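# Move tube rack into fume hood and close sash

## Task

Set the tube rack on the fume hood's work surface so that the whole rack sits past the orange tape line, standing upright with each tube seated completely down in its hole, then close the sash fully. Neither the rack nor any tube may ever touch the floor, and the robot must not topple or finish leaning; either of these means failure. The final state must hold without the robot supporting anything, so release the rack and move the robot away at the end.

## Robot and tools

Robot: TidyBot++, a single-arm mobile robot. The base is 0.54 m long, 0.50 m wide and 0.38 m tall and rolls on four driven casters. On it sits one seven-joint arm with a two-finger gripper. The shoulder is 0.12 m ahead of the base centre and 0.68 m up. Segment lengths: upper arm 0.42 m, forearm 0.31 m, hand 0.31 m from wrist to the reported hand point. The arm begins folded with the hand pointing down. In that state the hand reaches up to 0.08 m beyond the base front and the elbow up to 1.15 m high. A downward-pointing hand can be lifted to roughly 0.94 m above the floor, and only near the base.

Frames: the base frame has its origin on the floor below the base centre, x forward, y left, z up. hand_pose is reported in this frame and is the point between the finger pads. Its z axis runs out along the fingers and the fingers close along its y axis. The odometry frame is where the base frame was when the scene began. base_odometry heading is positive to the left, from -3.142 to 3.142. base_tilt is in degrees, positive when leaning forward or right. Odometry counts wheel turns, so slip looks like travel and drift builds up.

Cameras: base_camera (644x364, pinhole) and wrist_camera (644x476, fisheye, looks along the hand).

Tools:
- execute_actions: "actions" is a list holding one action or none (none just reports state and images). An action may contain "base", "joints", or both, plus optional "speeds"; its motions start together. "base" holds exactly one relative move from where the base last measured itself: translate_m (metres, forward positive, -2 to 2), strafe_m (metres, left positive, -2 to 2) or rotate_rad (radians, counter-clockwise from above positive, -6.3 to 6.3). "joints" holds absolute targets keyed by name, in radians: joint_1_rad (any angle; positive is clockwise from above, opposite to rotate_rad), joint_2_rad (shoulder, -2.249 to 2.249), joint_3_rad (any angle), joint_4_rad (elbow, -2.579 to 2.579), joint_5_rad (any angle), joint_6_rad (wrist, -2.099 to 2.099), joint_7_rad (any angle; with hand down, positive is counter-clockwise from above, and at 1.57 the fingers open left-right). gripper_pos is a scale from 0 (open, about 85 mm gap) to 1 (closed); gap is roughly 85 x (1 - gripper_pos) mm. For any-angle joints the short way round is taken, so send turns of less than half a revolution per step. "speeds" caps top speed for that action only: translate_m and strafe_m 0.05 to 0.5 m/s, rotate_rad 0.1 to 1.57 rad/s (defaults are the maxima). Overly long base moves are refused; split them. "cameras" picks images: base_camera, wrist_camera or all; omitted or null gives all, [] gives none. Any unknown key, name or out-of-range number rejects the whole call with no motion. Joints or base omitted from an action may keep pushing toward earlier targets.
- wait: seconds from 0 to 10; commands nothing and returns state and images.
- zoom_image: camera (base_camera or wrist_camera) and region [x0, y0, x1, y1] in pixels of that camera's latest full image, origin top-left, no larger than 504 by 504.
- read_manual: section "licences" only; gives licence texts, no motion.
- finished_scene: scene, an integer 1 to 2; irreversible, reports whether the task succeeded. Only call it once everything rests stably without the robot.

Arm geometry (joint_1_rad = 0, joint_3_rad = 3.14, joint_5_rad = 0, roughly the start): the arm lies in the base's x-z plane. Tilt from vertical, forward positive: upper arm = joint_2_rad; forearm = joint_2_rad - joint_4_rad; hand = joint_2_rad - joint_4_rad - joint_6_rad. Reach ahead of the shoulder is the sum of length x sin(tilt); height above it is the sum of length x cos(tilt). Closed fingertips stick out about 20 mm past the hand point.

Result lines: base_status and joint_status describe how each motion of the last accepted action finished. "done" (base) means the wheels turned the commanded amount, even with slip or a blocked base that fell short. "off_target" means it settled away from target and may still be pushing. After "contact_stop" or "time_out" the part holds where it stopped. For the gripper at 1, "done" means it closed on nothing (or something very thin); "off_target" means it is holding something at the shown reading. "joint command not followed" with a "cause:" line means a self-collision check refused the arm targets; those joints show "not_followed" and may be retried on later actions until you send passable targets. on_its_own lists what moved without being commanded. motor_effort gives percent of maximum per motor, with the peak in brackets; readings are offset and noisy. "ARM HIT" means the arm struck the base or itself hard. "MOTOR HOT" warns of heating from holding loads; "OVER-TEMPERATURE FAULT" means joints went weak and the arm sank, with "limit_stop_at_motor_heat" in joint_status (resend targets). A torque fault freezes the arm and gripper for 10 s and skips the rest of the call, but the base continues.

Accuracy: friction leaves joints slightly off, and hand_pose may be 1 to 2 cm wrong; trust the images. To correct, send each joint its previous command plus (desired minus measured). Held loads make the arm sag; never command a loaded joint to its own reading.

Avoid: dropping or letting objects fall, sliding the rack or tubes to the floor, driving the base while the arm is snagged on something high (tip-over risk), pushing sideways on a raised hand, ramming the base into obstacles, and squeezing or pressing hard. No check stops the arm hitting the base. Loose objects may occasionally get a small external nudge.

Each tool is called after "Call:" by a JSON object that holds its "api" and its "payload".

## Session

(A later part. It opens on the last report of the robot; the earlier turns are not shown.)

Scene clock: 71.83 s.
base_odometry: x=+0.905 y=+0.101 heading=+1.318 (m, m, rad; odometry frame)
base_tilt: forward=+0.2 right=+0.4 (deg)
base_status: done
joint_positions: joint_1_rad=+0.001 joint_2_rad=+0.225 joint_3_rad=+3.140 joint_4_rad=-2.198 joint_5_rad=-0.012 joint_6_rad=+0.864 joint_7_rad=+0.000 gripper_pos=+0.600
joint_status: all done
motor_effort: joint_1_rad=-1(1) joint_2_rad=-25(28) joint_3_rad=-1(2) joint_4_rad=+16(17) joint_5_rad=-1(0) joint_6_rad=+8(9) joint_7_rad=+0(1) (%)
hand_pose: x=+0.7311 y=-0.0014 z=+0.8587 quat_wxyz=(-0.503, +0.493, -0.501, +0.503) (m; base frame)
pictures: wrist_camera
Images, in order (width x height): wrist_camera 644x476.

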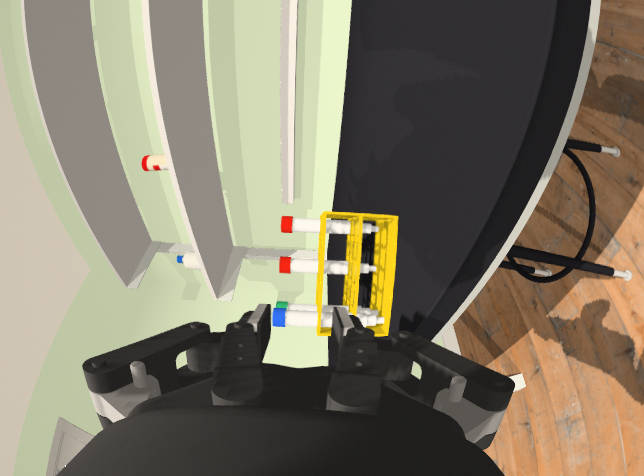

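Call:
{"api": "execute_actions", "payload": {"actions": [{"base":{"strafe_m":-0.03},"joints":{"joint_2_rad":0.29,"joint_4_rad":-2.23,"joint_6_rad":0.945}}], "cameras": []}}

Call:
{"api": "execute_actions", "payload": {"actions": [{"base":{"translate_m":0.09},"speeds":{"translate_m":0.1}}], "cameras": ["wrist_camera"]}}

Scene clock: 73.63 s.
base_odometry: x=+0.934 y=+0.094 heading=+1.318 (m, m, rad; odometry frame)
base_tilt: forward=+0.2 right=+0.4 (deg)
base_status: done
joint_positions: joint_1_rad=+0.003 joint_2_rad=+0.271 joint_3_rad=+3.140 joint_4_rad=-2.221 joint_5_rad=-0.012 joint_6_rad=+0.921 joint_7_rad=+0.000 gripper_pos=+0.600
joint_status: all done
motor_effort: joint_1_rad=-1(1) joint_2_rad=-26(27) joint_3_rad=-1(1) joint_4_rad=+15(16) joint_5_rad=+0(0) joint_6_rad=+8(9) joint_7_rad=+0(0) (%)
hand_pose: x=+0.7331 y=-0.0025 z=+0.8370 quat_wxyz=(-0.499, +0.495, -0.505, +0.501) (m; base frame)
pictures: none
No camera images: the call's "cameras" was empty. Leave "cameras" out to get every camera's image.

Scene clock: 75.10 s.
base_odometry: x=+0.956 y=+0.181 heading=+1.318 (m, m, rad; odometry frame)
base_tilt: forward=+0.2 right=+0.4 (deg)
base_status: done
joint_positions: joint_1_rad=+0.003 joint_2_rad=+0.274 joint_3_rad=+3.140 joint_4_rad=-2.223 joint_5_rad=-0.012 joint_6_rad=+0.922 joint_7_rad=+0.000 gripper_pos=+0.600
joint_status: not commanded
motor_effort: joint_1_rad=-1(2) joint_2_rad=-26(29) joint_3_rad=-1(1) joint_4_rad=+14(16) joint_5_rad=+0(0) joint_6_rad=+8(8) joint_7_rad=+0(0) (%)
hand_pose: x=+0.7331 y=-0.0025 z=+0.8344 quat_wxyz=(-0.498, +0.496, -0.506, +0.500) (m; base frame)
pictures: wrist_camera
Images, in order (width x height): wrist_camera 644x476.

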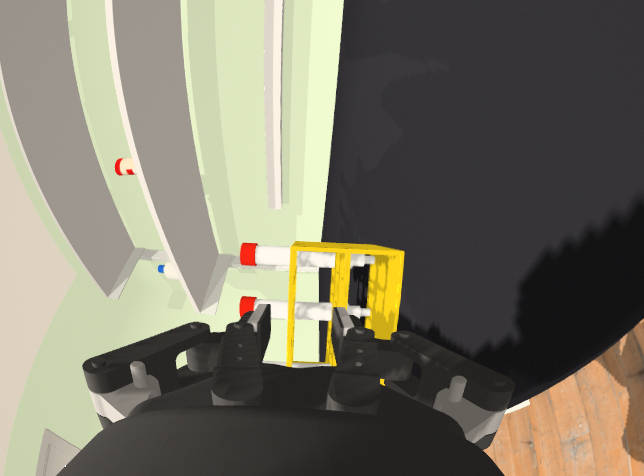

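Call:
{"api": "execute_actions", "payload": {"actions": [{"joints":{"joint_2_rad":0.25,"joint_6_rad":0.91}}], "cameras": []}}

Call:
{"api": "execute_actions", "payload": {"actions": [{"base":{"translate_m":0.05},"speeds":{"translate_m":0.05}}], "cameras": ["wrist_camera"]}}

Scene clock: 76.57 s.
base_odometry: x=+0.956 y=+0.181 heading=+1.318 (m, m, rad; odometry frame)
base_tilt: forward=+0.2 right=+0.4 (deg)
base_status: not commanded
joint_positions: joint_1_rad=+0.003 joint_2_rad=+0.263 joint_3_rad=+3.140 joint_4_rad=-2.223 joint_5_rad=-0.012 joint_6_rad=+0.922 joint_7_rad=+0.000 gripper_pos=+0.600
joint_status: all done
motor_effort: joint_1_rad=-1(1) joint_2_rad=-26(28) joint_3_rad=-1(2) joint_4_rad=+15(15) joint_5_rad=+1(0) joint_6_rad=+8(8) joint_7_rad=+0(0) (%)
hand_pose: x=+0.7314 y=-0.0025 z=+0.8410 quat_wxyz=(-0.501, +0.494, -0.503, +0.502) (m; base frame)
pictures: none
No camera images: the call's "cameras" was empty. Leave "cameras" out to get every camera's image.

Scene clock: 78.03 s.
base_odometry: x=+0.969 y=+0.229 heading=+1.318 (m, m, rad; odometry frame)
base_tilt: forward=+0.2 right=+0.4 (deg)
base_status: done
joint_positions: joint_1_rad=+0.003 joint_2_rad=+0.263 joint_3_rad=+3.140 joint_4_rad=-2.223 joint_5_rad=-0.012 joint_6_rad=+0.922 joint_7_rad=+0.000 gripper_pos=+0.600
joint_status: not commanded
motor_effort: joint_1_rad=-1(2) joint_2_rad=-26(29) joint_3_rad=-2(2) joint_4_rad=+15(16) joint_5_rad=+0(0) joint_6_rad=+8(8) joint_7_rad=+0(0) (%)
hand_pose: x=+0.7313 y=-0.0025 z=+0.8411 quat_wxyz=(-0.501, +0.494, -0.503, +0.502) (m; base frame)
pictures: wrist_camera
Images, in order (width x height): wrist_camera 644x476.

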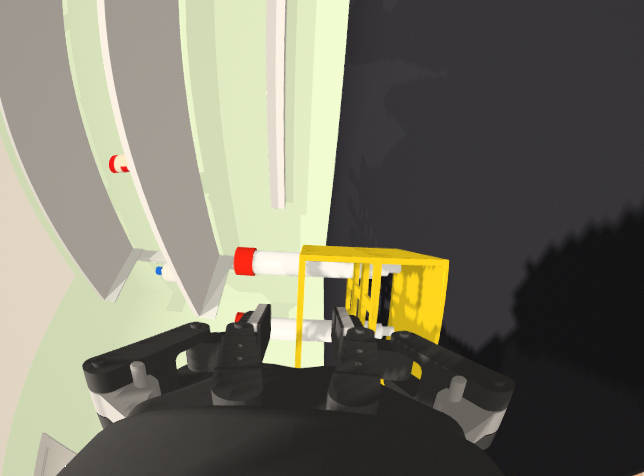

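Call:
{"api": "execute_actions", "payload": {"actions": [{"base":{"translate_m":0.04},"speeds":{"translate_m":0.05}}], "cameras": ["wrist_camera"]}}

Call:
{"api": "execute_actions", "payload": {"actions": [{"joints":{"gripper_pos":1}}], "cameras": ["wrist_camera"]}}

Scene clock: 79.90 s.
base_odometry: x=+0.979 y=+0.268 heading=+1.318 (m, m, rad; odometry frame)
base_tilt: forward=+0.2 right=+0.4 (deg)
base_status: done
joint_positions: joint_1_rad=+0.003 joint_2_rad=+0.263 joint_3_rad=+3.140 joint_4_rad=-2.223 joint_5_rad=-0.012 joint_6_rad=+0.922 joint_7_rad=+0.000 gripper_pos=+0.600
joint_status: not commanded
motor_effort: joint_1_rad=-2(2) joint_2_rad=-26(29) joint_3_rad=-1(2) joint_4_rad=+15(16) joint_5_rad=+0(0) joint_6_rad=+8(8) joint_7_rad=+0(0) (%)
hand_pose: x=+0.7311 y=-0.0025 z=+0.8411 quat_wxyz=(-0.501, +0.494, -0.503, +0.502) (m; base frame)
pictures: wrist_camera
Images, in order (width x height): wrist_camera 644x476.

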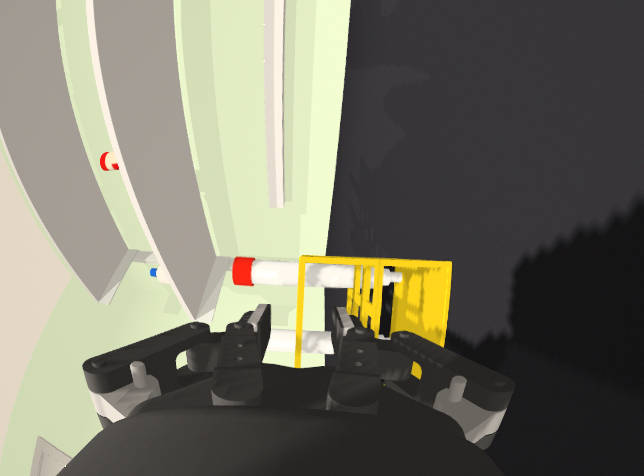

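Scene clock: 80.67 s.
base_odometry: x=+0.979 y=+0.268 heading=+1.318 (m, m, rad; odometry frame)
base_tilt: forward=+0.2 right=+0.4 (deg)
base_status: not commanded
joint_positions: joint_1_rad=+0.003 joint_2_rad=+0.261 joint_3_rad=+3.140 joint_4_rad=-2.223 joint_5_rad=-0.012 joint_6_rad=+0.922 joint_7_rad=+0.000 gripper_pos=+0.980
joint_status: all done
motor_effort: joint_1_rad=-2(1) joint_2_rad=-25(27) joint_3_rad=-1(2) joint_4_rad=+14(16) joint_5_rad=+1(1) joint_6_rad=+8(8) joint_7_rad=+0(1) (%)
hand_pose: x=+0.7309 y=-0.0025 z=+0.8422 quat_wxyz=(-0.501, +0.493, -0.502, +0.503) (m; base frame)
pictures: wrist_camera
Images, in order (width x height): wrist_camera 644x476.

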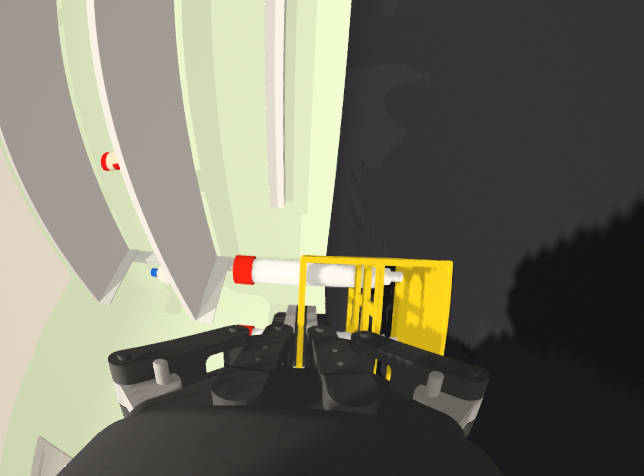

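Call:
{"api": "execute_actions", "payload": {"actions": [{"joints":{"joint_2_rad":0.14,"joint_4_rad":-2.12,"joint_6_rad":0.70,"gripper_pos":1}}], "cameras": ["wrist_camera"]}}

Call:
{"api": "execute_actions", "payload": {"actions": [{"base":{"translate_m":-0.3},"speeds":{"translate_m":0.2},"joints":{"joint_2_rad":0.033,"joint_4_rad":-1.92,"joint_6_rad":0.40,"gripper_pos":1}}], "cameras": ["wrist_camera"]}}

Scene clock: 82.53 s.
base_odometry: x=+0.979 y=+0.268 heading=+1.318 (m, m, rad; odometry frame)
base_tilt: forward=+0.2 right=+0.4 (deg)
base_status: not commanded
joint_positions: joint_1_rad=+0.003 joint_2_rad=+0.160 joint_3_rad=+3.140 joint_4_rad=-2.130 joint_5_rad=-0.012 joint_6_rad=+0.718 joint_7_rad=+0.000 gripper_pos=+0.980
joint_status: all done
motor_effort: joint_1_rad=-1(2) joint_2_rad=-26(29) joint_3_rad=-1(1) joint_4_rad=+19(18) joint_5_rad=-1(0) joint_6_rad=+9(10) joint_7_rad=+0(0) (%)
hand_pose: x=+0.7338 y=-0.0020 z=+0.8894 quat_wxyz=(-0.500, +0.496, -0.505, +0.500) (m; base frame)
pictures: wrist_camera
Images, in order (width x height): wrist_camera 644x476.

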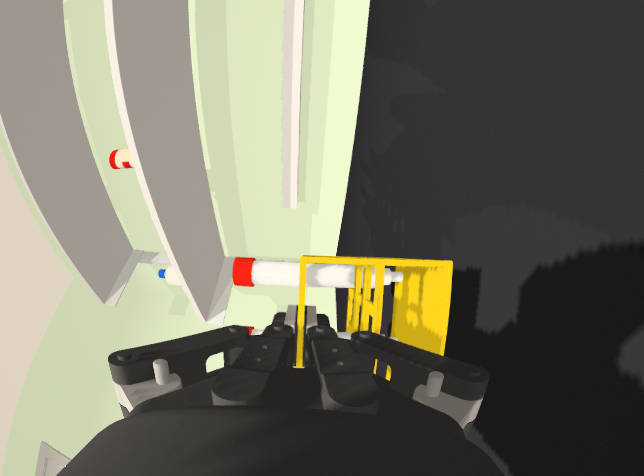

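Scene clock: 84.80 s.
base_odometry: x=+0.904 y=-0.022 heading=+1.318 (m, m, rad; odometry frame)
base_tilt: forward=+0.2 right=+0.4 (deg)
base_status: done
joint_positions: joint_1_rad=+0.003 joint_2_rad=+0.049 joint_3_rad=+3.140 joint_4_rad=-1.929 joint_5_rad=-0.012 joint_6_rad=+0.418 joint_7_rad=+0.000 gripper_pos=+0.980
joint_status: all done
motor_effort: joint_1_rad=-1(1) joint_2_rad=-24(30) joint_3_rad=-1(2) joint_4_rad=+21(22) joint_5_rad=+0(0) joint_6_rad=+9(9) joint_7_rad=+0(0) (%)
hand_pose: x=+0.7396 y=-0.0010 z=+0.9813 quat_wxyz=(-0.504, +0.493, -0.501, +0.502) (m; base frame)
pictures: wrist_camera
Images, in order (width x height): wrist_camera 644x476.

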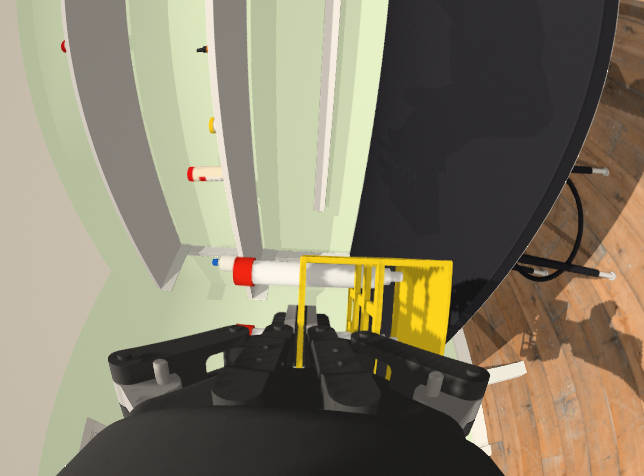

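Call:
{"api": "execute_actions", "payload": {"actions": [{"base":{"rotate_rad":-2.358},"speeds":{"rotate_rad":0.6}}], "cameras": []}}

Call:
{"api": "execute_actions", "payload": {"actions": [{"base":{"strafe_m":-1.0},"speeds":{"strafe_m":0.3},"joints":{"joint_2_rad":-0.01,"joint_4_rad":-1.70,"joint_6_rad":0.13,"gripper_pos":1}}], "cameras": []}}

Call:
{"api": "execute_actions", "payload": {"actions": [{"base":{"translate_m":0.4},"speeds":{"translate_m":0.25},"joints":{"joint_2_rad":-0.02,"joint_4_rad":-1.48,"joint_6_rad":-0.11,"gripper_pos":1}}]}}

Scene clock: 90.13 s.
base_odometry: x=+0.904 y=-0.022 heading=-1.040 (m, m, rad; odometry frame)
base_tilt: forward=+0.2 right=+0.4 (deg)
base_status: done
joint_positions: joint_1_rad=+0.003 joint_2_rad=+0.049 joint_3_rad=+3.140 joint_4_rad=-1.929 joint_5_rad=-0.012 joint_6_rad=+0.418 joint_7_rad=+0.000 gripper_pos=+0.980
joint_status: not commanded
motor_effort: joint_1_rad=-1(2) joint_2_rad=-25(25) joint_3_rad=-1(2) joint_4_rad=+21(21) joint_5_rad=+0(1) joint_6_rad=+9(9) joint_7_rad=+0(0) (%)
hand_pose: x=+0.7396 y=-0.0013 z=+0.9812 quat_wxyz=(-0.504, +0.493, -0.502, +0.502) (m; base frame)
pictures: none
No camera images: the call's "cameras" was empty. Leave "cameras" out to get every camera's image.

Scene clock: 94.43 s.
base_odometry: x=+0.041 y=-0.528 heading=-1.041 (m, m, rad; odometry frame)
base_tilt: forward=+0.2 right=+0.4 (deg)
base_status: done
joint_positions: joint_1_rad=+0.003 joint_2_rad=+0.014 joint_3_rad=+3.140 joint_4_rad=-1.711 joint_5_rad=-0.012 joint_6_rad=+0.150 joint_7_rad=+0.000 gripper_pos=+0.980
joint_status: all done
motor_effort: joint_1_rad=-2(1) joint_2_rad=-25(26) joint_3_rad=-2(1) joint_4_rad=+22(22) joint_5_rad=-1(0) joint_6_rad=+9(8) joint_7_rad=+0(0) (%)
hand_pose: x=+0.7467 y=-0.0002 z=+1.0528 quat_wxyz=(-0.501, +0.497, -0.505, +0.497) (m; base frame)
pictures: none
No camera images: the call's "cameras" was empty. Leave "cameras" out to get every camera's image.

Scene clock: 96.90 s.
base_odometry: x=+0.243 y=-0.873 heading=-1.041 (m, m, rad; odometry frame)
base_tilt: forward=+0.2 right=+0.4 (deg)
base_status: done
joint_positions: joint_1_rad=+0.003 joint_2_rad=+0.004 joint_3_rad=+3.140 joint_4_rad=-1.492 joint_5_rad=-0.012 joint_6_rad=-0.093 joint_7_rad=+0.000 gripper_pos=+0.980
joint_status: all done
motor_effort: joint_1_rad=-1(0) joint_2_rad=-24(28) joint_3_rad=-1(1) joint_4_rad=+22(24) joint_5_rad=+0(0) joint_6_rad=+9(9) joint_7_rad=+0(1) (%)
hand_pose: x=+0.7456 y=+0.0006 z=+1.1199 quat_wxyz=(-0.498, +0.502, -0.508, +0.492) (m; base frame)
pictures: base_camera, wrist_camera
Images, in order (width x height): base_camera 644x364, wrist_camera 644x476.

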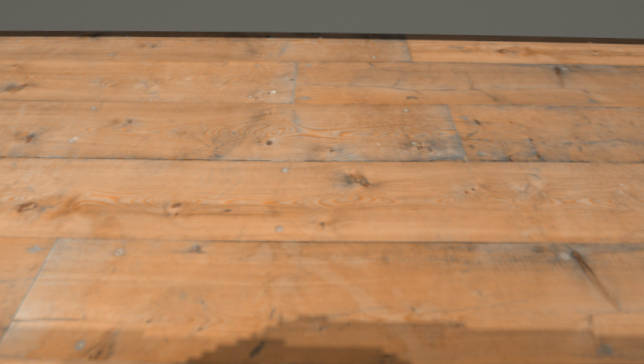

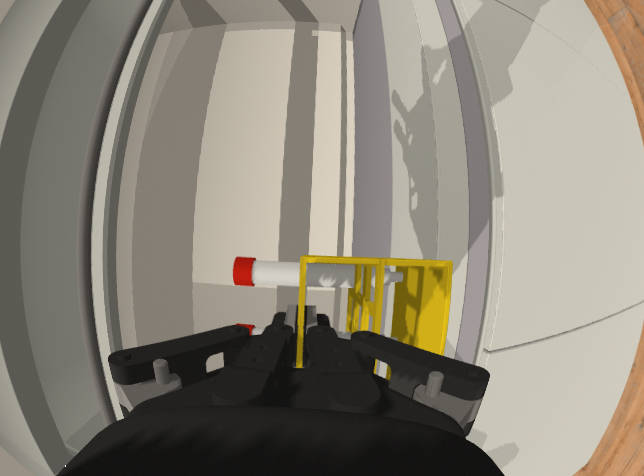

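Call:
{"api": "execute_actions", "payload": {"actions": [{"base":{"translate_m":0.45},"speeds":{"translate_m":0.15}}], "cameras": ["wrist_camera"]}}

Scene clock: 100.93 s.
base_odometry: x=+0.471 y=-1.262 heading=-1.041 (m, m, rad; odometry frame)
base_tilt: forward=+0.2 right=+0.4 (deg)
base_status: done
joint_positions: joint_1_rad=+0.003 joint_2_rad=-0.003 joint_3_rad=+3.140 joint_4_rad=-1.492 joint_5_rad=-0.012 joint_6_rad=-0.094 joint_7_rad=+0.000 gripper_pos=+0.980
joint_status: not commanded
motor_effort: joint_1_rad=-1(2) joint_2_rad=-24(28) joint_3_rad=-1(2) joint_4_rad=+22(23) joint_5_rad=+0(0) joint_6_rad=+9(9) joint_7_rad=+0(0) (%)
hand_pose: x=+0.7423 y=+0.0006 z=+1.1244 quat_wxyz=(-0.500, +0.500, -0.506, +0.494) (m; base frame)
pictures: wrist_camera
Images, in order (width x height): wrist_camera 644x476.

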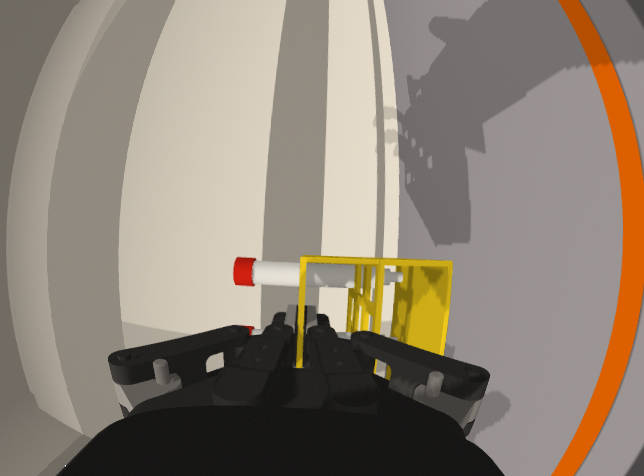

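Call:
{"api": "execute_actions", "payload": {"actions": [{"base":{"translate_m":0.1},"speeds":{"translate_m":0.1}}], "cameras": []}}

Call:
{"api": "execute_actions", "payload": {"actions": [{"joints":{"joint_4_rad":-1.63,"joint_6_rad":0.07,"gripper_pos":1}}], "cameras": ["wrist_camera"]}}

Scene clock: 103.20 s.
base_odometry: x=+0.521 y=-1.348 heading=-1.041 (m, m, rad; odometry frame)
base_tilt: forward=+0.2 right=+0.4 (deg)
base_status: done
joint_positions: joint_1_rad=+0.003 joint_2_rad=-0.006 joint_3_rad=+3.140 joint_4_rad=-1.492 joint_5_rad=-0.012 joint_6_rad=-0.094 joint_7_rad=+0.000 gripper_pos=+0.980
joint_status: not commanded
motor_effort: joint_1_rad=-1(2) joint_2_rad=-24(28) joint_3_rad=-1(1) joint_4_rad=+23(23) joint_5_rad=+0(0) joint_6_rad=+9(9) joint_7_rad=+0(0) (%)
hand_pose: x=+0.7408 y=+0.0007 z=+1.1264 quat_wxyz=(-0.500, +0.499, -0.505, +0.495) (m; base frame)
pictures: none
No camera images: the call's "cameras" was empty. Leave "cameras" out to get every camera's image.

Scene clock: 104.30 s.
base_odometry: x=+0.521 y=-1.348 heading=-1.041 (m, m, rad; odometry frame)
base_tilt: forward=+0.2 right=+0.4 (deg)
base_status: not commanded
joint_positions: joint_1_rad=+0.003 joint_2_rad=-0.006 joint_3_rad=+3.140 joint_4_rad=-1.632 joint_5_rad=-0.012 joint_6_rad=+0.038 joint_7_rad=+0.000 gripper_pos=+0.980
joint_status: all done
motor_effort: joint_1_rad=-1(1) joint_2_rad=-24(25) joint_3_rad=-1(1) joint_4_rad=+23(23) joint_5_rad=+0(0) joint_6_rad=+9(9) joint_7_rad=+0(0) (%)
hand_pose: x=+0.7414 y=+0.0002 z=+1.0802 quat_wxyz=(-0.498, +0.501, -0.508, +0.493) (m; base frame)
pictures: wrist_camera
Images, in order (width x height): wrist_camera 644x476.

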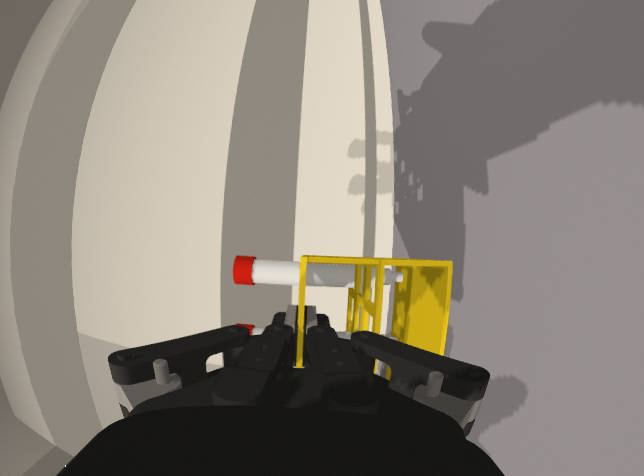

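Call:
{"api": "execute_actions", "payload": {"actions": [{"joints":{"joint_4_rad":-1.70,"joint_6_rad":0.16,"gripper_pos":1}}], "cameras": ["wrist_camera"]}}

Call:
{"api": "execute_actions", "payload": {"actions": [{"joints":{"joint_4_rad":-1.76,"joint_6_rad":0.22,"gripper_pos":1}}], "cameras": ["wrist_camera"]}}

Scene clock: 105.67 s.
base_odometry: x=+0.521 y=-1.348 heading=-1.041 (m, m, rad; odometry frame)
base_tilt: forward=+0.2 right=+0.4 (deg)
base_status: not commanded
joint_positions: joint_1_rad=+0.003 joint_2_rad=-0.006 joint_3_rad=+3.140 joint_4_rad=-1.701 joint_5_rad=-0.012 joint_6_rad=+0.128 joint_7_rad=+0.000 gripper_pos=+0.980
joint_status: all done
motor_effort: joint_1_rad=-1(1) joint_2_rad=-24(25) joint_3_rad=-1(1) joint_4_rad=+22(23) joint_5_rad=+0(0) joint_6_rad=+9(9) joint_7_rad=-1(0) (%)
hand_pose: x=+0.7395 y=-0.0001 z=+1.0649 quat_wxyz=(-0.503, +0.495, -0.503, +0.499) (m; base frame)
pictures: wrist_camera
Images, in order (width x height): wrist_camera 644x476.

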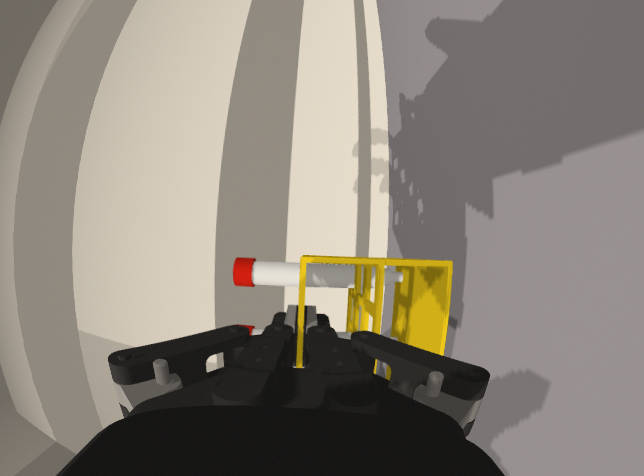

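Scene clock: 106.47 s.
base_odometry: x=+0.521 y=-1.348 heading=-1.041 (m, m, rad; odometry frame)
base_tilt: forward=+0.2 right=+0.4 (deg)
base_status: not commanded
joint_positions: joint_1_rad=+0.003 joint_2_rad=-0.006 joint_3_rad=+3.140 joint_4_rad=-1.761 joint_5_rad=-0.012 joint_6_rad=+0.187 joint_7_rad=+0.000 gripper_pos=+0.980
joint_status: all done
motor_effort: joint_1_rad=-1(1) joint_2_rad=-24(24) joint_3_rad=-1(1) joint_4_rad=+22(24) joint_5_rad=+0(0) joint_6_rad=+9(9) joint_7_rad=+1(0) (%)
hand_pose: x=+0.7366 y=-0.0003 z=+1.0460 quat_wxyz=(-0.503, +0.495, -0.503, +0.499) (m; base frame)
pictures: wrist_camera
Images, in order (width x height): wrist_camera 644x476.

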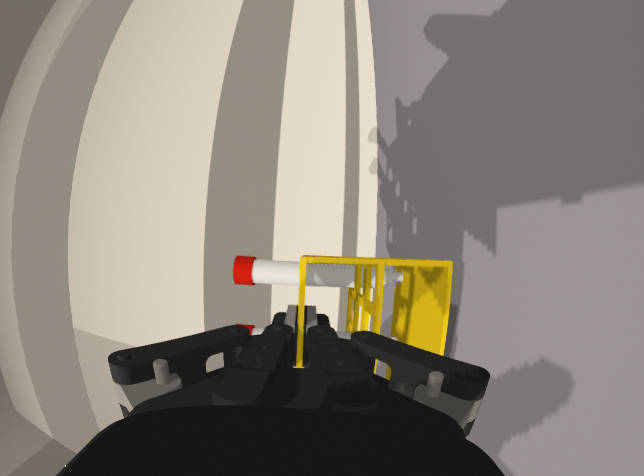

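Call:
{"api": "execute_actions", "payload": {"actions": [{"joints":{"joint_4_rad":-1.84,"joint_6_rad":0.30,"gripper_pos":1}}], "cameras": ["wrist_camera"]}}

Call:
{"api": "execute_actions", "payload": {"actions": [{"joints":{"joint_4_rad":-1.89,"joint_6_rad":0.35,"gripper_pos":1}}], "cameras": ["wrist_camera"]}}

Scene clock: 107.97 s.
base_odometry: x=+0.521 y=-1.348 heading=-1.041 (m, m, rad; odometry frame)
base_tilt: forward=+0.2 right=+0.4 (deg)
base_status: not commanded
joint_positions: joint_1_rad=+0.003 joint_2_rad=-0.006 joint_3_rad=+3.140 joint_4_rad=-1.842 joint_5_rad=-0.012 joint_6_rad=+0.267 joint_7_rad=+0.000 gripper_pos=+0.980
joint_status: all done
motor_effort: joint_1_rad=-1(1) joint_2_rad=-23(24) joint_3_rad=-1(1) joint_4_rad=+22(23) joint_5_rad=+0(0) joint_6_rad=+9(9) joint_7_rad=+0(0) (%)
hand_pose: x=+0.7310 y=-0.0006 z=+1.0209 quat_wxyz=(-0.502, +0.495, -0.504, +0.499) (m; base frame)
pictures: wrist_camera
Images, in order (width x height): wrist_camera 644x476.

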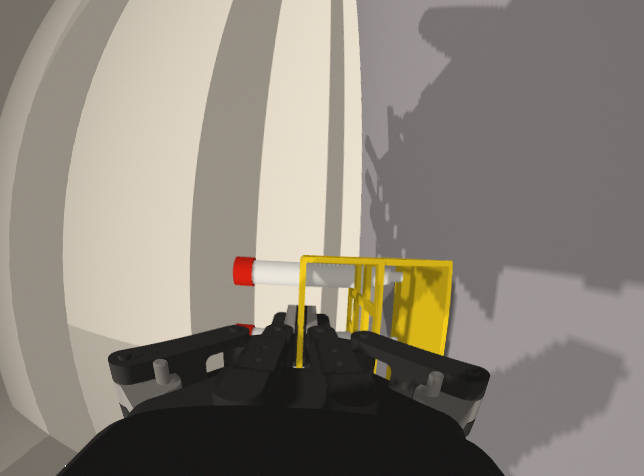

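Scene clock: 108.83 s.
base_odometry: x=+0.521 y=-1.348 heading=-1.041 (m, m, rad; odometry frame)
base_tilt: forward=+0.2 right=+0.4 (deg)
base_status: not commanded
joint_positions: joint_1_rad=+0.003 joint_2_rad=-0.008 joint_3_rad=+3.140 joint_4_rad=-1.880 joint_5_rad=-0.011 joint_6_rad=+0.319 joint_7_rad=+0.000 gripper_pos=+0.980
joint_status: all done
motor_effort: joint_1_rad=-1(1) joint_2_rad=-20(24) joint_3_rad=-1(1) joint_4_rad=+18(21) joint_5_rad=-1(2) joint_6_rad=+9(10) joint_7_rad=+0(0) (%)
hand_pose: x=+0.7272 y=-0.0007 z=+1.0143 quat_wxyz=(-0.506, +0.492, -0.500, +0.503) (m; base frame)
pictures: wrist_camera
Images, in order (width x height): wrist_camera 644x476.

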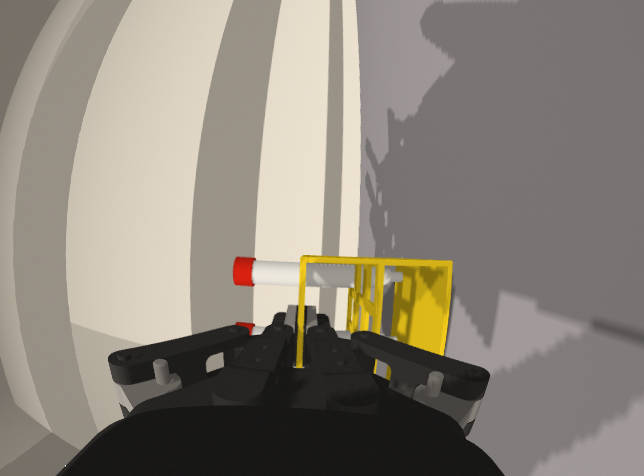

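Call:
{"api": "execute_actions", "payload": {"actions": [{"joints":{"joint_4_rad":-1.87,"gripper_pos":0.65}}], "cameras": ["wrist_camera"]}}

Call:
{"api": "execute_actions", "payload": {"actions": [{"base":{"translate_m":-0.08},"speeds":{"translate_m":0.05}}], "cameras": ["wrist_camera"]}}

Scene clock: 110.07 s.
base_odometry: x=+0.521 y=-1.348 heading=-1.041 (m, m, rad; odometry frame)
base_tilt: forward=+0.2 right=+0.4 (deg)
base_status: not commanded
joint_positions: joint_1_rad=+0.003 joint_2_rad=-0.008 joint_3_rad=+3.140 joint_4_rad=-1.879 joint_5_rad=-0.011 joint_6_rad=+0.324 joint_7_rad=+0.000 gripper_pos=+0.650
joint_status: all done
motor_effort: joint_1_rad=-2(2) joint_2_rad=-22(23) joint_3_rad=+0(2) joint_4_rad=+21(21) joint_5_rad=-1(1) joint_6_rad=+8(9) joint_7_rad=+0(1) (%)
hand_pose: x=+0.7273 y=-0.0007 z=+1.0169 quat_wxyz=(-0.507, +0.490, -0.498, +0.504) (m; base frame)
pictures: wrist_camera
Images, in order (width x height): wrist_camera 644x476.

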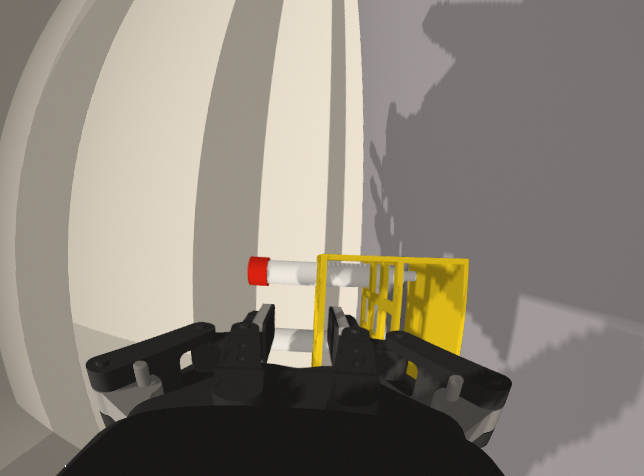

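Scene clock: 112.13 s.
base_odometry: x=+0.481 y=-1.279 heading=-1.041 (m, m, rad; odometry frame)
base_tilt: forward=+0.2 right=+0.4 (deg)
base_status: done
joint_positions: joint_1_rad=+0.003 joint_2_rad=-0.009 joint_3_rad=+3.140 joint_4_rad=-1.878 joint_5_rad=-0.011 joint_6_rad=+0.325 joint_7_rad=+0.000 gripper_pos=+0.650
joint_status: not commanded
motor_effort: joint_1_rad=-1(2) joint_2_rad=-21(25) joint_3_rad=-1(1) joint_4_rad=+20(21) joint_5_rad=+0(0) joint_6_rad=+8(8) joint_7_rad=+1(0) (%)
hand_pose: x=+0.7270 y=-0.0008 z=+1.0179 quat_wxyz=(-0.508, +0.490, -0.497, +0.505) (m; base frame)
pictures: wrist_camera
Images, in order (width x height): wrist_camera 644x476.

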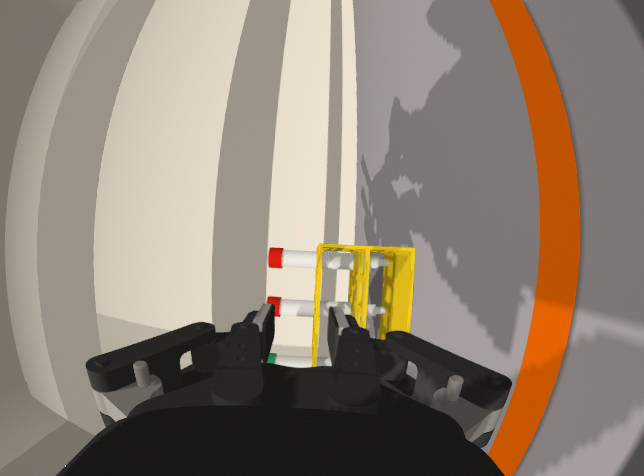

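Call:
{"api": "execute_actions", "payload": {"actions": [{"base":{"translate_m":-0.35},"speeds":{"translate_m":0.2},"joints":{"joint_4_rad":-1.75,"joint_6_rad":0.2}}], "cameras": ["wrist_camera"]}}

Call:
{"api": "execute_actions", "payload": {"actions": [{"joints":{"joint_2_rad":0.11,"joint_4_rad":-0.63,"joint_6_rad":-0.42,"gripper_pos":0}}], "cameras": []}}

Call:
{"api": "execute_actions", "payload": {"actions": [{"base":{"translate_m":0.16},"speeds":{"translate_m":0.1}}], "cameras": ["wrist_camera"]}}

Scene clock: 115.33 s.
base_odometry: x=+0.304 y=-0.977 heading=-1.041 (m, m, rad; odometry frame)
base_tilt: forward=+0.2 right=+0.4 (deg)
base_status: done
joint_positions: joint_1_rad=+0.003 joint_2_rad=-0.012 joint_3_rad=+3.140 joint_4_rad=-1.755 joint_5_rad=-0.011 joint_6_rad=+0.224 joint_7_rad=+0.000 gripper_pos=+0.650
joint_status: all done
motor_effort: joint_1_rad=-2(0) joint_2_rad=-21(26) joint_3_rad=-1(0) joint_4_rad=+21(22) joint_5_rad=+0(0) joint_6_rad=+8(8) joint_7_rad=+0(1) (%)
hand_pose: x=+0.7344 y=-0.0004 z=+1.0651 quat_wxyz=(-0.515, +0.483, -0.490, +0.511) (m; base frame)
pictures: wrist_camera
Images, in order (width x height): wrist_camera 644x476.

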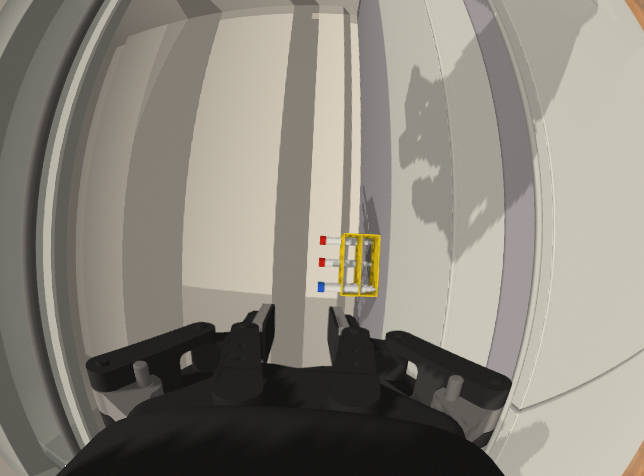

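Scene clock: 118.03 s.
base_odometry: x=+0.304 y=-0.977 heading=-1.041 (m, m, rad; odometry frame)
base_tilt: forward=+0.2 right=+0.4 (deg)
base_status: not commanded
joint_positions: joint_1_rad=+0.003 joint_2_rad=+0.085 joint_3_rad=+3.140 joint_4_rad=-0.638 joint_5_rad=-0.011 joint_6_rad=-0.394 joint_7_rad=+0.000 gripper_pos=+0.000
joint_status: all done
motor_effort: joint_1_rad=-1(1) joint_2_rad=-20(23) joint_3_rad=-1(1) joint_4_rad=+15(22) joint_5_rad=+0(0) joint_6_rad=+7(8) joint_7_rad=-1(0) (%)
hand_pose: x=+0.6428 y=+0.0017 z=+1.4731 quat_wxyz=(-0.603, +0.374, -0.376, +0.596) (m; base frame)
pictures: none
No camera images: the call's "cameras" was empty. Leave "cameras" out to get every camera's image.

Scene clock: 120.17 s.
base_odometry: x=+0.385 y=-1.115 heading=-1.041 (m, m, rad; odometry frame)
base_tilt: forward=+0.2 right=+0.4 (deg)
base_status: done
joint_positions: joint_1_rad=+0.003 joint_2_rad=+0.100 joint_3_rad=+3.140 joint_4_rad=-0.635 joint_5_rad=-0.011 joint_6_rad=-0.396 joint_7_rad=+0.000 gripper_pos=+0.000
joint_status: not commanded
motor_effort: joint_1_rad=-1(2) joint_2_rad=-21(24) joint_3_rad=-1(2) joint_4_rad=+16(17) joint_5_rad=+0(0) joint_6_rad=+7(8) joint_7_rad=+0(0) (%)
hand_pose: x=+0.6537 y=+0.0017 z=+1.4661 quat_wxyz=(-0.600, +0.378, -0.380, +0.594) (m; base frame)
pictures: wrist_camera
Images, in order (width x height): wrist_camera 644x476.

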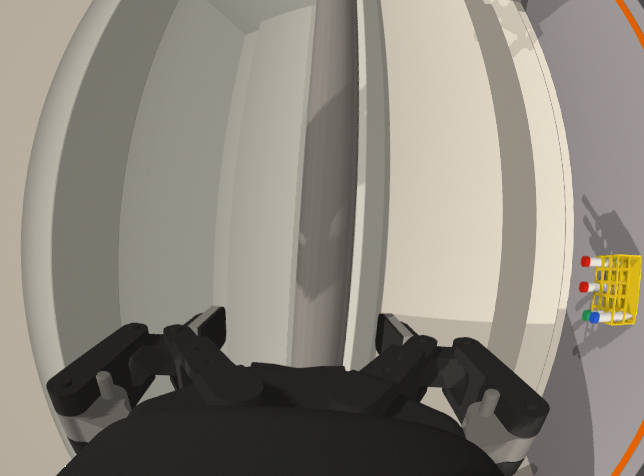

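Call:
{"api": "execute_actions", "payload": {"actions": [{"base":{"translate_m":0.01},"joints":{"joint_2_rad":0.06,"joint_4_rad":-0.75,"joint_6_rad":-0.62}}], "cameras": ["wrist_camera"]}}

Call:
{"api": "execute_actions", "payload": {"actions": [{"joints":{"joint_2_rad":-0.07,"joint_4_rad":-1.2,"joint_6_rad":-0.48}}], "cameras": ["wrist_camera"]}}

Scene clock: 121.93 s.
base_odometry: x=+0.390 y=-1.124 heading=-1.041 (m, m, rad; odometry frame)
base_tilt: forward=+0.2 right=+0.4 (deg)
base_status: done
joint_positions: joint_1_rad=+0.003 joint_2_rad=+0.038 joint_3_rad=+3.140 joint_4_rad=-0.697 joint_5_rad=-0.011 joint_6_rad=-0.555 joint_7_rad=+0.000 gripper_pos=+0.000
joint_status: joint_4_rad off_target (ended at -0.697, target -0.750); joint_6_rad off_target (ended at -0.555, target -0.620); the others done
motor_effort: joint_1_rad=-2(2) joint_2_rad=-11(22) joint_3_rad=-1(1) joint_4_rad=+8(17) joint_5_rad=+0(0) joint_6_rad=+1(8) joint_7_rad=+0(1) (%)
hand_pose: x=+0.6447 y=+0.0023 z=+1.4218 quat_wxyz=(-0.569, +0.424, -0.426, +0.562) (m; base frame)
pictures: wrist_camera
Images, in order (width x height): wrist_camera 644x476.

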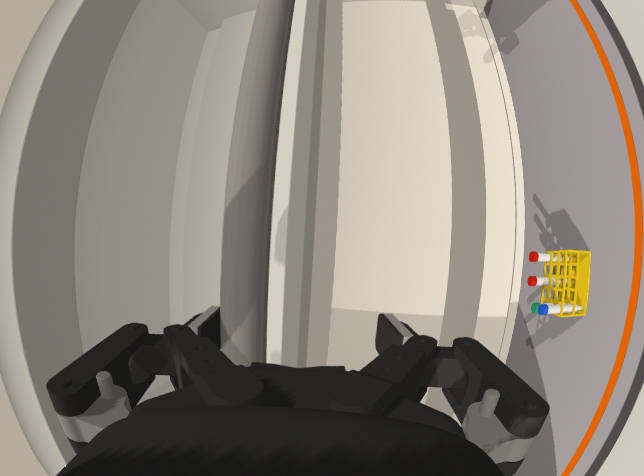

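Scene clock: 123.70 s.
base_odometry: x=+0.390 y=-1.124 heading=-1.041 (m, m, rad; odometry frame)
base_tilt: forward=+0.2 right=+0.4 (deg)
base_status: not commanded
joint_positions: joint_1_rad=+0.003 joint_2_rad=-0.051 joint_3_rad=+3.140 joint_4_rad=-1.195 joint_5_rad=-0.011 joint_6_rad=-0.505 joint_7_rad=+0.000 gripper_pos=+0.000
joint_status: all done
motor_effort: joint_1_rad=-1(2) joint_2_rad=-19(26) joint_3_rad=-1(1) joint_4_rad=+20(22) joint_5_rad=+0(0) joint_6_rad=+8(9) joint_7_rad=-1(0) (%)
hand_pose: x=+0.6941 y=+0.0021 z=+1.2076 quat_wxyz=(-0.483, +0.518, -0.521, +0.477) (m; base frame)
pictures: wrist_camera
Images, in order (width x height): wrist_camera 644x476.

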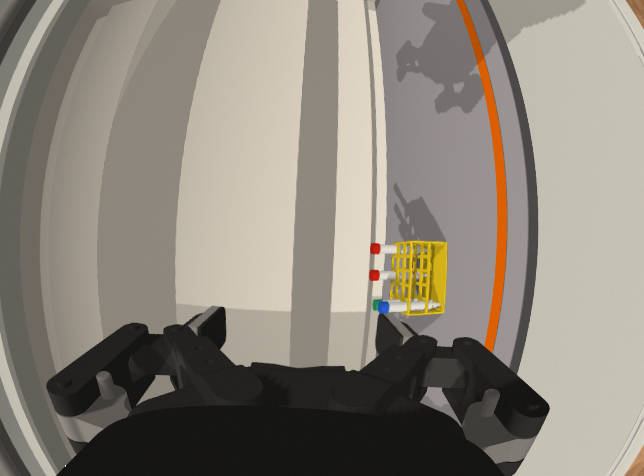

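Call:
{"api": "execute_actions", "payload": {"actions": [{"base":{"translate_m":-0.15}}], "cameras": []}}

Call:
{"api": "execute_actions", "payload": {"actions": [{"joints":{"joint_2_rad":0.13,"joint_4_rad":-0.63,"joint_6_rad":-0.44}}], "cameras": []}}

Call:
{"api": "execute_actions", "payload": {"actions": [{"base":{"translate_m":0.18},"speeds":{"translate_m":0.08}}], "cameras": ["wrist_camera"]}}

Scene clock: 125.80 s.
base_odometry: x=+0.314 y=-0.994 heading=-1.041 (m, m, rad; odometry frame)
base_tilt: forward=+0.2 right=+0.4 (deg)
base_status: done
joint_positions: joint_1_rad=+0.003 joint_2_rad=-0.062 joint_3_rad=+3.141 joint_4_rad=-1.195 joint_5_rad=-0.011 joint_6_rad=-0.503 joint_7_rad=+0.000 gripper_pos=+0.000
joint_status: not commanded
motor_effort: joint_1_rad=-1(0) joint_2_rad=-18(25) joint_3_rad=-1(0) joint_4_rad=+19(21) joint_5_rad=+0(0) joint_6_rad=+8(8) joint_7_rad=+1(0) (%)
hand_pose: x=+0.6882 y=+0.0021 z=+1.2146 quat_wxyz=(-0.487, +0.514, -0.518, +0.480) (m; base frame)
pictures: none
No camera images: the call's "cameras" was empty. Leave "cameras" out to get every camera's image.

Scene clock: 127.60 s.
base_odometry: x=+0.314 y=-0.994 heading=-1.041 (m, m, rad; odometry frame)
base_tilt: forward=+0.2 right=+0.4 (deg)
base_status: not commanded
joint_positions: joint_1_rad=+0.003 joint_2_rad=+0.103 joint_3_rad=+3.141 joint_4_rad=-0.639 joint_5_rad=-0.011 joint_6_rad=-0.465 joint_7_rad=+0.000 gripper_pos=+0.000
joint_status: all done
motor_effort: joint_1_rad=-2(1) joint_2_rad=-21(21) joint_3_rad=-1(1) joint_4_rad=+16(20) joint_5_rad=+0(0) joint_6_rad=+8(9) joint_7_rad=+0(0) (%)
hand_pose: x=+0.6660 y=+0.0019 z=+1.4425 quat_wxyz=(-0.586, +0.401, -0.402, +0.579) (m; base frame)
pictures: none
No camera images: the call's "cameras" was empty. Leave "cameras" out to get every camera's image.

Scene clock: 130.30 s.
base_odometry: x=+0.405 y=-1.150 heading=-1.041 (m, m, rad; odometry frame)
base_tilt: forward=+0.2 right=+0.4 (deg)
base_status: done
joint_positions: joint_1_rad=+0.003 joint_2_rad=+0.074 joint_3_rad=+3.141 joint_4_rad=-0.659 joint_5_rad=-0.011 joint_6_rad=-0.475 joint_7_rad=+0.000 gripper_pos=+0.000
joint_status: not commanded
motor_effort: joint_1_rad=-1(2) joint_2_rad=-9(23) joint_3_rad=+0(0) joint_4_rad=+21(23) joint_5_rad=+0(0) joint_6_rad=+16(18) joint_7_rad=+0(0) (%)
hand_pose: x=+0.6516 y=+0.0020 z=+1.4454 quat_wxyz=(-0.585, +0.401, -0.403, +0.578) (m; base frame)
pictures: wrist_camera
Images, in order (width x height): wrist_camera 644x476.

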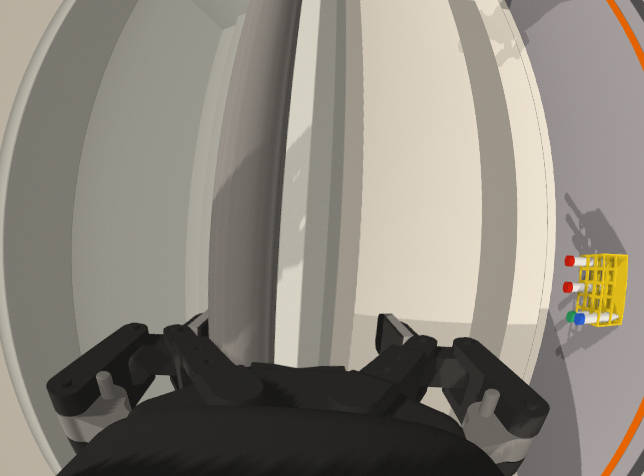

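Call:
{"api": "execute_actions", "payload": {"actions": [{"base":{"translate_m":-0.01},"joints":{"joint_2_rad":0.04,"joint_4_rad":-0.86,"joint_6_rad":-0.46}}], "cameras": ["wrist_camera"]}}

Call:
{"api": "execute_actions", "payload": {"actions": [{"joints":{"joint_2_rad":-0.06,"joint_4_rad":-1.18,"joint_6_rad":-0.24}}], "cameras": ["wrist_camera"]}}

Scene clock: 132.80 s.
base_odometry: x=+0.399 y=-1.141 heading=-1.041 (m, m, rad; odometry frame)
base_tilt: forward=+0.2 right=+0.4 (deg)
base_status: done
joint_positions: joint_1_rad=+0.003 joint_2_rad=+0.008 joint_3_rad=+3.141 joint_4_rad=-0.790 joint_5_rad=-0.011 joint_6_rad=-0.426 joint_7_rad=+0.000 gripper_pos=+0.000
joint_status: joint_4_rad off_target (ended at -0.790, target -0.860); the others done
motor_effort: joint_1_rad=-1(1) joint_2_rad=-7(19) joint_3_rad=-2(0) joint_4_rad=+6(20) joint_5_rad=+0(1) joint_6_rad=-1(14) joint_7_rad=+0(0) (%)
hand_pose: x=+0.6405 y=+0.0019 z=+1.4275 quat_wxyz=(-0.582, +0.405, -0.408, +0.575) (m; base frame)
pictures: wrist_camera
Images, in order (width x height): wrist_camera 644x476.

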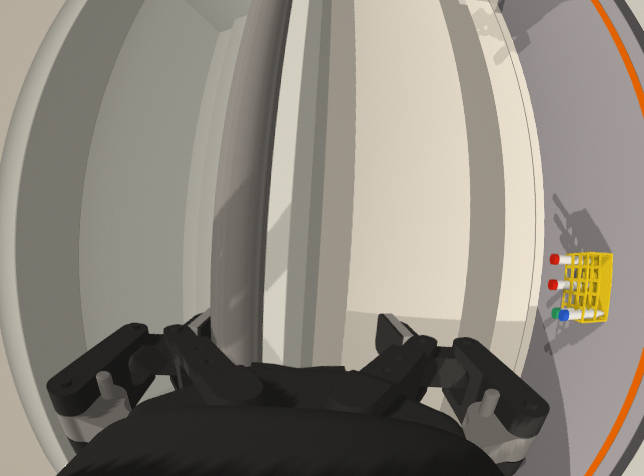

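Scene clock: 134.67 s.
base_odometry: x=+0.399 y=-1.141 heading=-1.041 (m, m, rad; odometry frame)
base_tilt: forward=+0.2 right=+0.4 (deg)
base_status: not commanded
joint_positions: joint_1_rad=+0.003 joint_2_rad=-0.047 joint_3_rad=+3.141 joint_4_rad=-1.186 joint_5_rad=-0.011 joint_6_rad=-0.234 joint_7_rad=+0.000 gripper_pos=+0.000
joint_status: all done
motor_effort: joint_1_rad=-1(2) joint_2_rad=-20(25) joint_3_rad=-1(1) joint_4_rad=+19(23) joint_5_rad=+0(0) joint_6_rad=+8(8) joint_7_rad=+0(0) (%)
hand_pose: x=+0.6900 y=+0.0013 z=+1.2948 quat_wxyz=(-0.550, +0.446, -0.450, +0.544) (m; base frame)
pictures: wrist_camera
Images, in order (width x height): wrist_camera 644x476.

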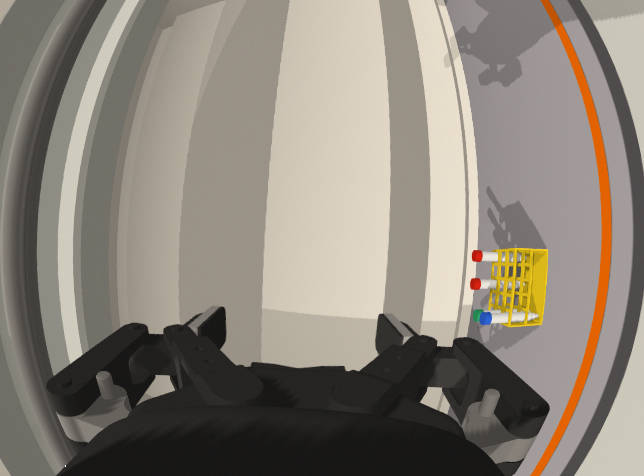

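Call:
{"api": "execute_actions", "payload": {"actions": [{"base":{"translate_m":-0.14}}], "cameras": []}}

Call:
{"api": "execute_actions", "payload": {"actions": [{"joints":{"joint_2_rad":0.13,"joint_4_rad":-0.60,"joint_6_rad":-0.39,"gripper_pos":0.25}}], "cameras": []}}

Call:
{"api": "execute_actions", "payload": {"actions": [{"base":{"translate_m":0.15},"speeds":{"translate_m":0.08}}], "cameras": ["wrist_camera"]}}

Call:
{"api": "execute_actions", "payload": {"actions": [{"joints":{"gripper_pos":1}}], "cameras": ["wrist_camera"]}}

Scene clock: 136.93 s.
base_odometry: x=+0.329 y=-1.020 heading=-1.041 (m, m, rad; odometry frame)
base_tilt: forward=+0.2 right=+0.4 (deg)
base_status: done
joint_positions: joint_1_rad=+0.002 joint_2_rad=-0.059 joint_3_rad=+3.140 joint_4_rad=-1.185 joint_5_rad=-0.011 joint_6_rad=-0.234 joint_7_rad=+0.000 gripper_pos=+0.000
joint_status: not commanded
motor_effort: joint_1_rad=-1(2) joint_2_rad=-20(25) joint_3_rad=-1(2) joint_4_rad=+20(21) joint_5_rad=+0(0) joint_6_rad=+8(8) joint_7_rad=+0(0) (%)
hand_pose: x=+0.6824 y=+0.0015 z=+1.3022 quat_wxyz=(-0.553, +0.443, -0.447, +0.547) (m; base frame)
pictures: none
No camera images: the call's "cameras" was empty. Leave "cameras" out to get every camera's image.

Scene clock: 138.73 s.
base_odometry: x=+0.329 y=-1.020 heading=-1.041 (m, m, rad; odometry frame)
base_tilt: forward=+0.2 right=+0.4 (deg)
base_status: not commanded
joint_positions: joint_1_rad=+0.002 joint_2_rad=+0.103 joint_3_rad=+3.140 joint_4_rad=-0.610 joint_5_rad=-0.011 joint_6_rad=-0.363 joint_7_rad=+0.000 gripper_pos=+0.250
joint_status: all done
motor_effort: joint_1_rad=-1(2) joint_2_rad=-20(21) joint_3_rad=-1(1) joint_4_rad=+15(21) joint_5_rad=+0(0) joint_6_rad=+7(9) joint_7_rad=+0(0) (%)
hand_pose: x=+0.6419 y=+0.0018 z=+1.4859 quat_wxyz=(-0.611, +0.361, -0.363, +0.604) (m; base frame)
pictures: none
No camera images: the call's "cameras" was empty. Leave "cameras" out to get every camera's image.

Scene clock: 141.13 s.
base_odometry: x=+0.404 y=-1.150 heading=-1.041 (m, m, rad; odometry frame)
base_tilt: forward=+0.2 right=+0.4 (deg)
base_status: done
joint_positions: joint_1_rad=+0.002 joint_2_rad=+0.059 joint_3_rad=+3.140 joint_4_rad=-0.567 joint_5_rad=-0.011 joint_6_rad=-0.365 joint_7_rad=+0.000 gripper_pos=+0.250
joint_status: not commanded
motor_effort: joint_1_rad=-1(2) joint_2_rad=-2(22) joint_3_rad=-1(2) joint_4_rad=+8(16) joint_5_rad=+0(0) joint_6_rad=+4(7) joint_7_rad=+1(0) (%)
hand_pose: x=+0.5891 y=+0.0019 z=+1.5266 quat_wxyz=(-0.625, +0.336, -0.337, +0.618) (m; base frame)
pictures: wrist_camera
Images, in order (width x height): wrist_camera 644x476.

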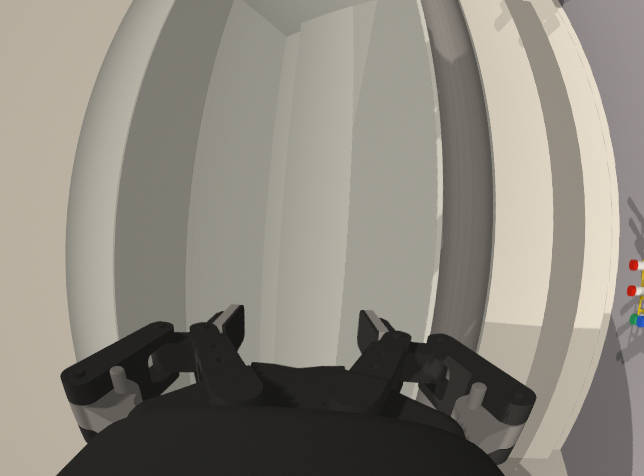

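Scene clock: 142.10 s.
base_odometry: x=+0.404 y=-1.150 heading=-1.041 (m, m, rad; odometry frame)
base_tilt: forward=+0.2 right=+0.4 (deg)
base_status: not commanded
joint_positions: joint_1_rad=+0.002 joint_2_rad=+0.078 joint_3_rad=+3.140 joint_4_rad=-0.575 joint_5_rad=-0.011 joint_6_rad=-0.365 joint_7_rad=+0.000 gripper_pos=+0.999
joint_status: all done
motor_effort: joint_1_rad=-1(1) joint_2_rad=-12(13) joint_3_rad=-1(1) joint_4_rad=+12(12) joint_5_rad=+0(0) joint_6_rad=+5(6) joint_7_rad=+0(0) (%)
hand_pose: x=+0.6078 y=+0.0019 z=+1.5144 quat_wxyz=(-0.621, +0.344, -0.345, +0.614) (m; base frame)
pictures: wrist_camera
Images, in order (width x height): wrist_camera 644x476.

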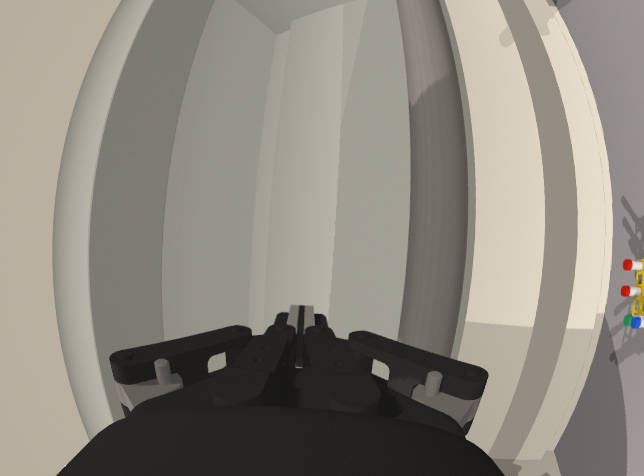

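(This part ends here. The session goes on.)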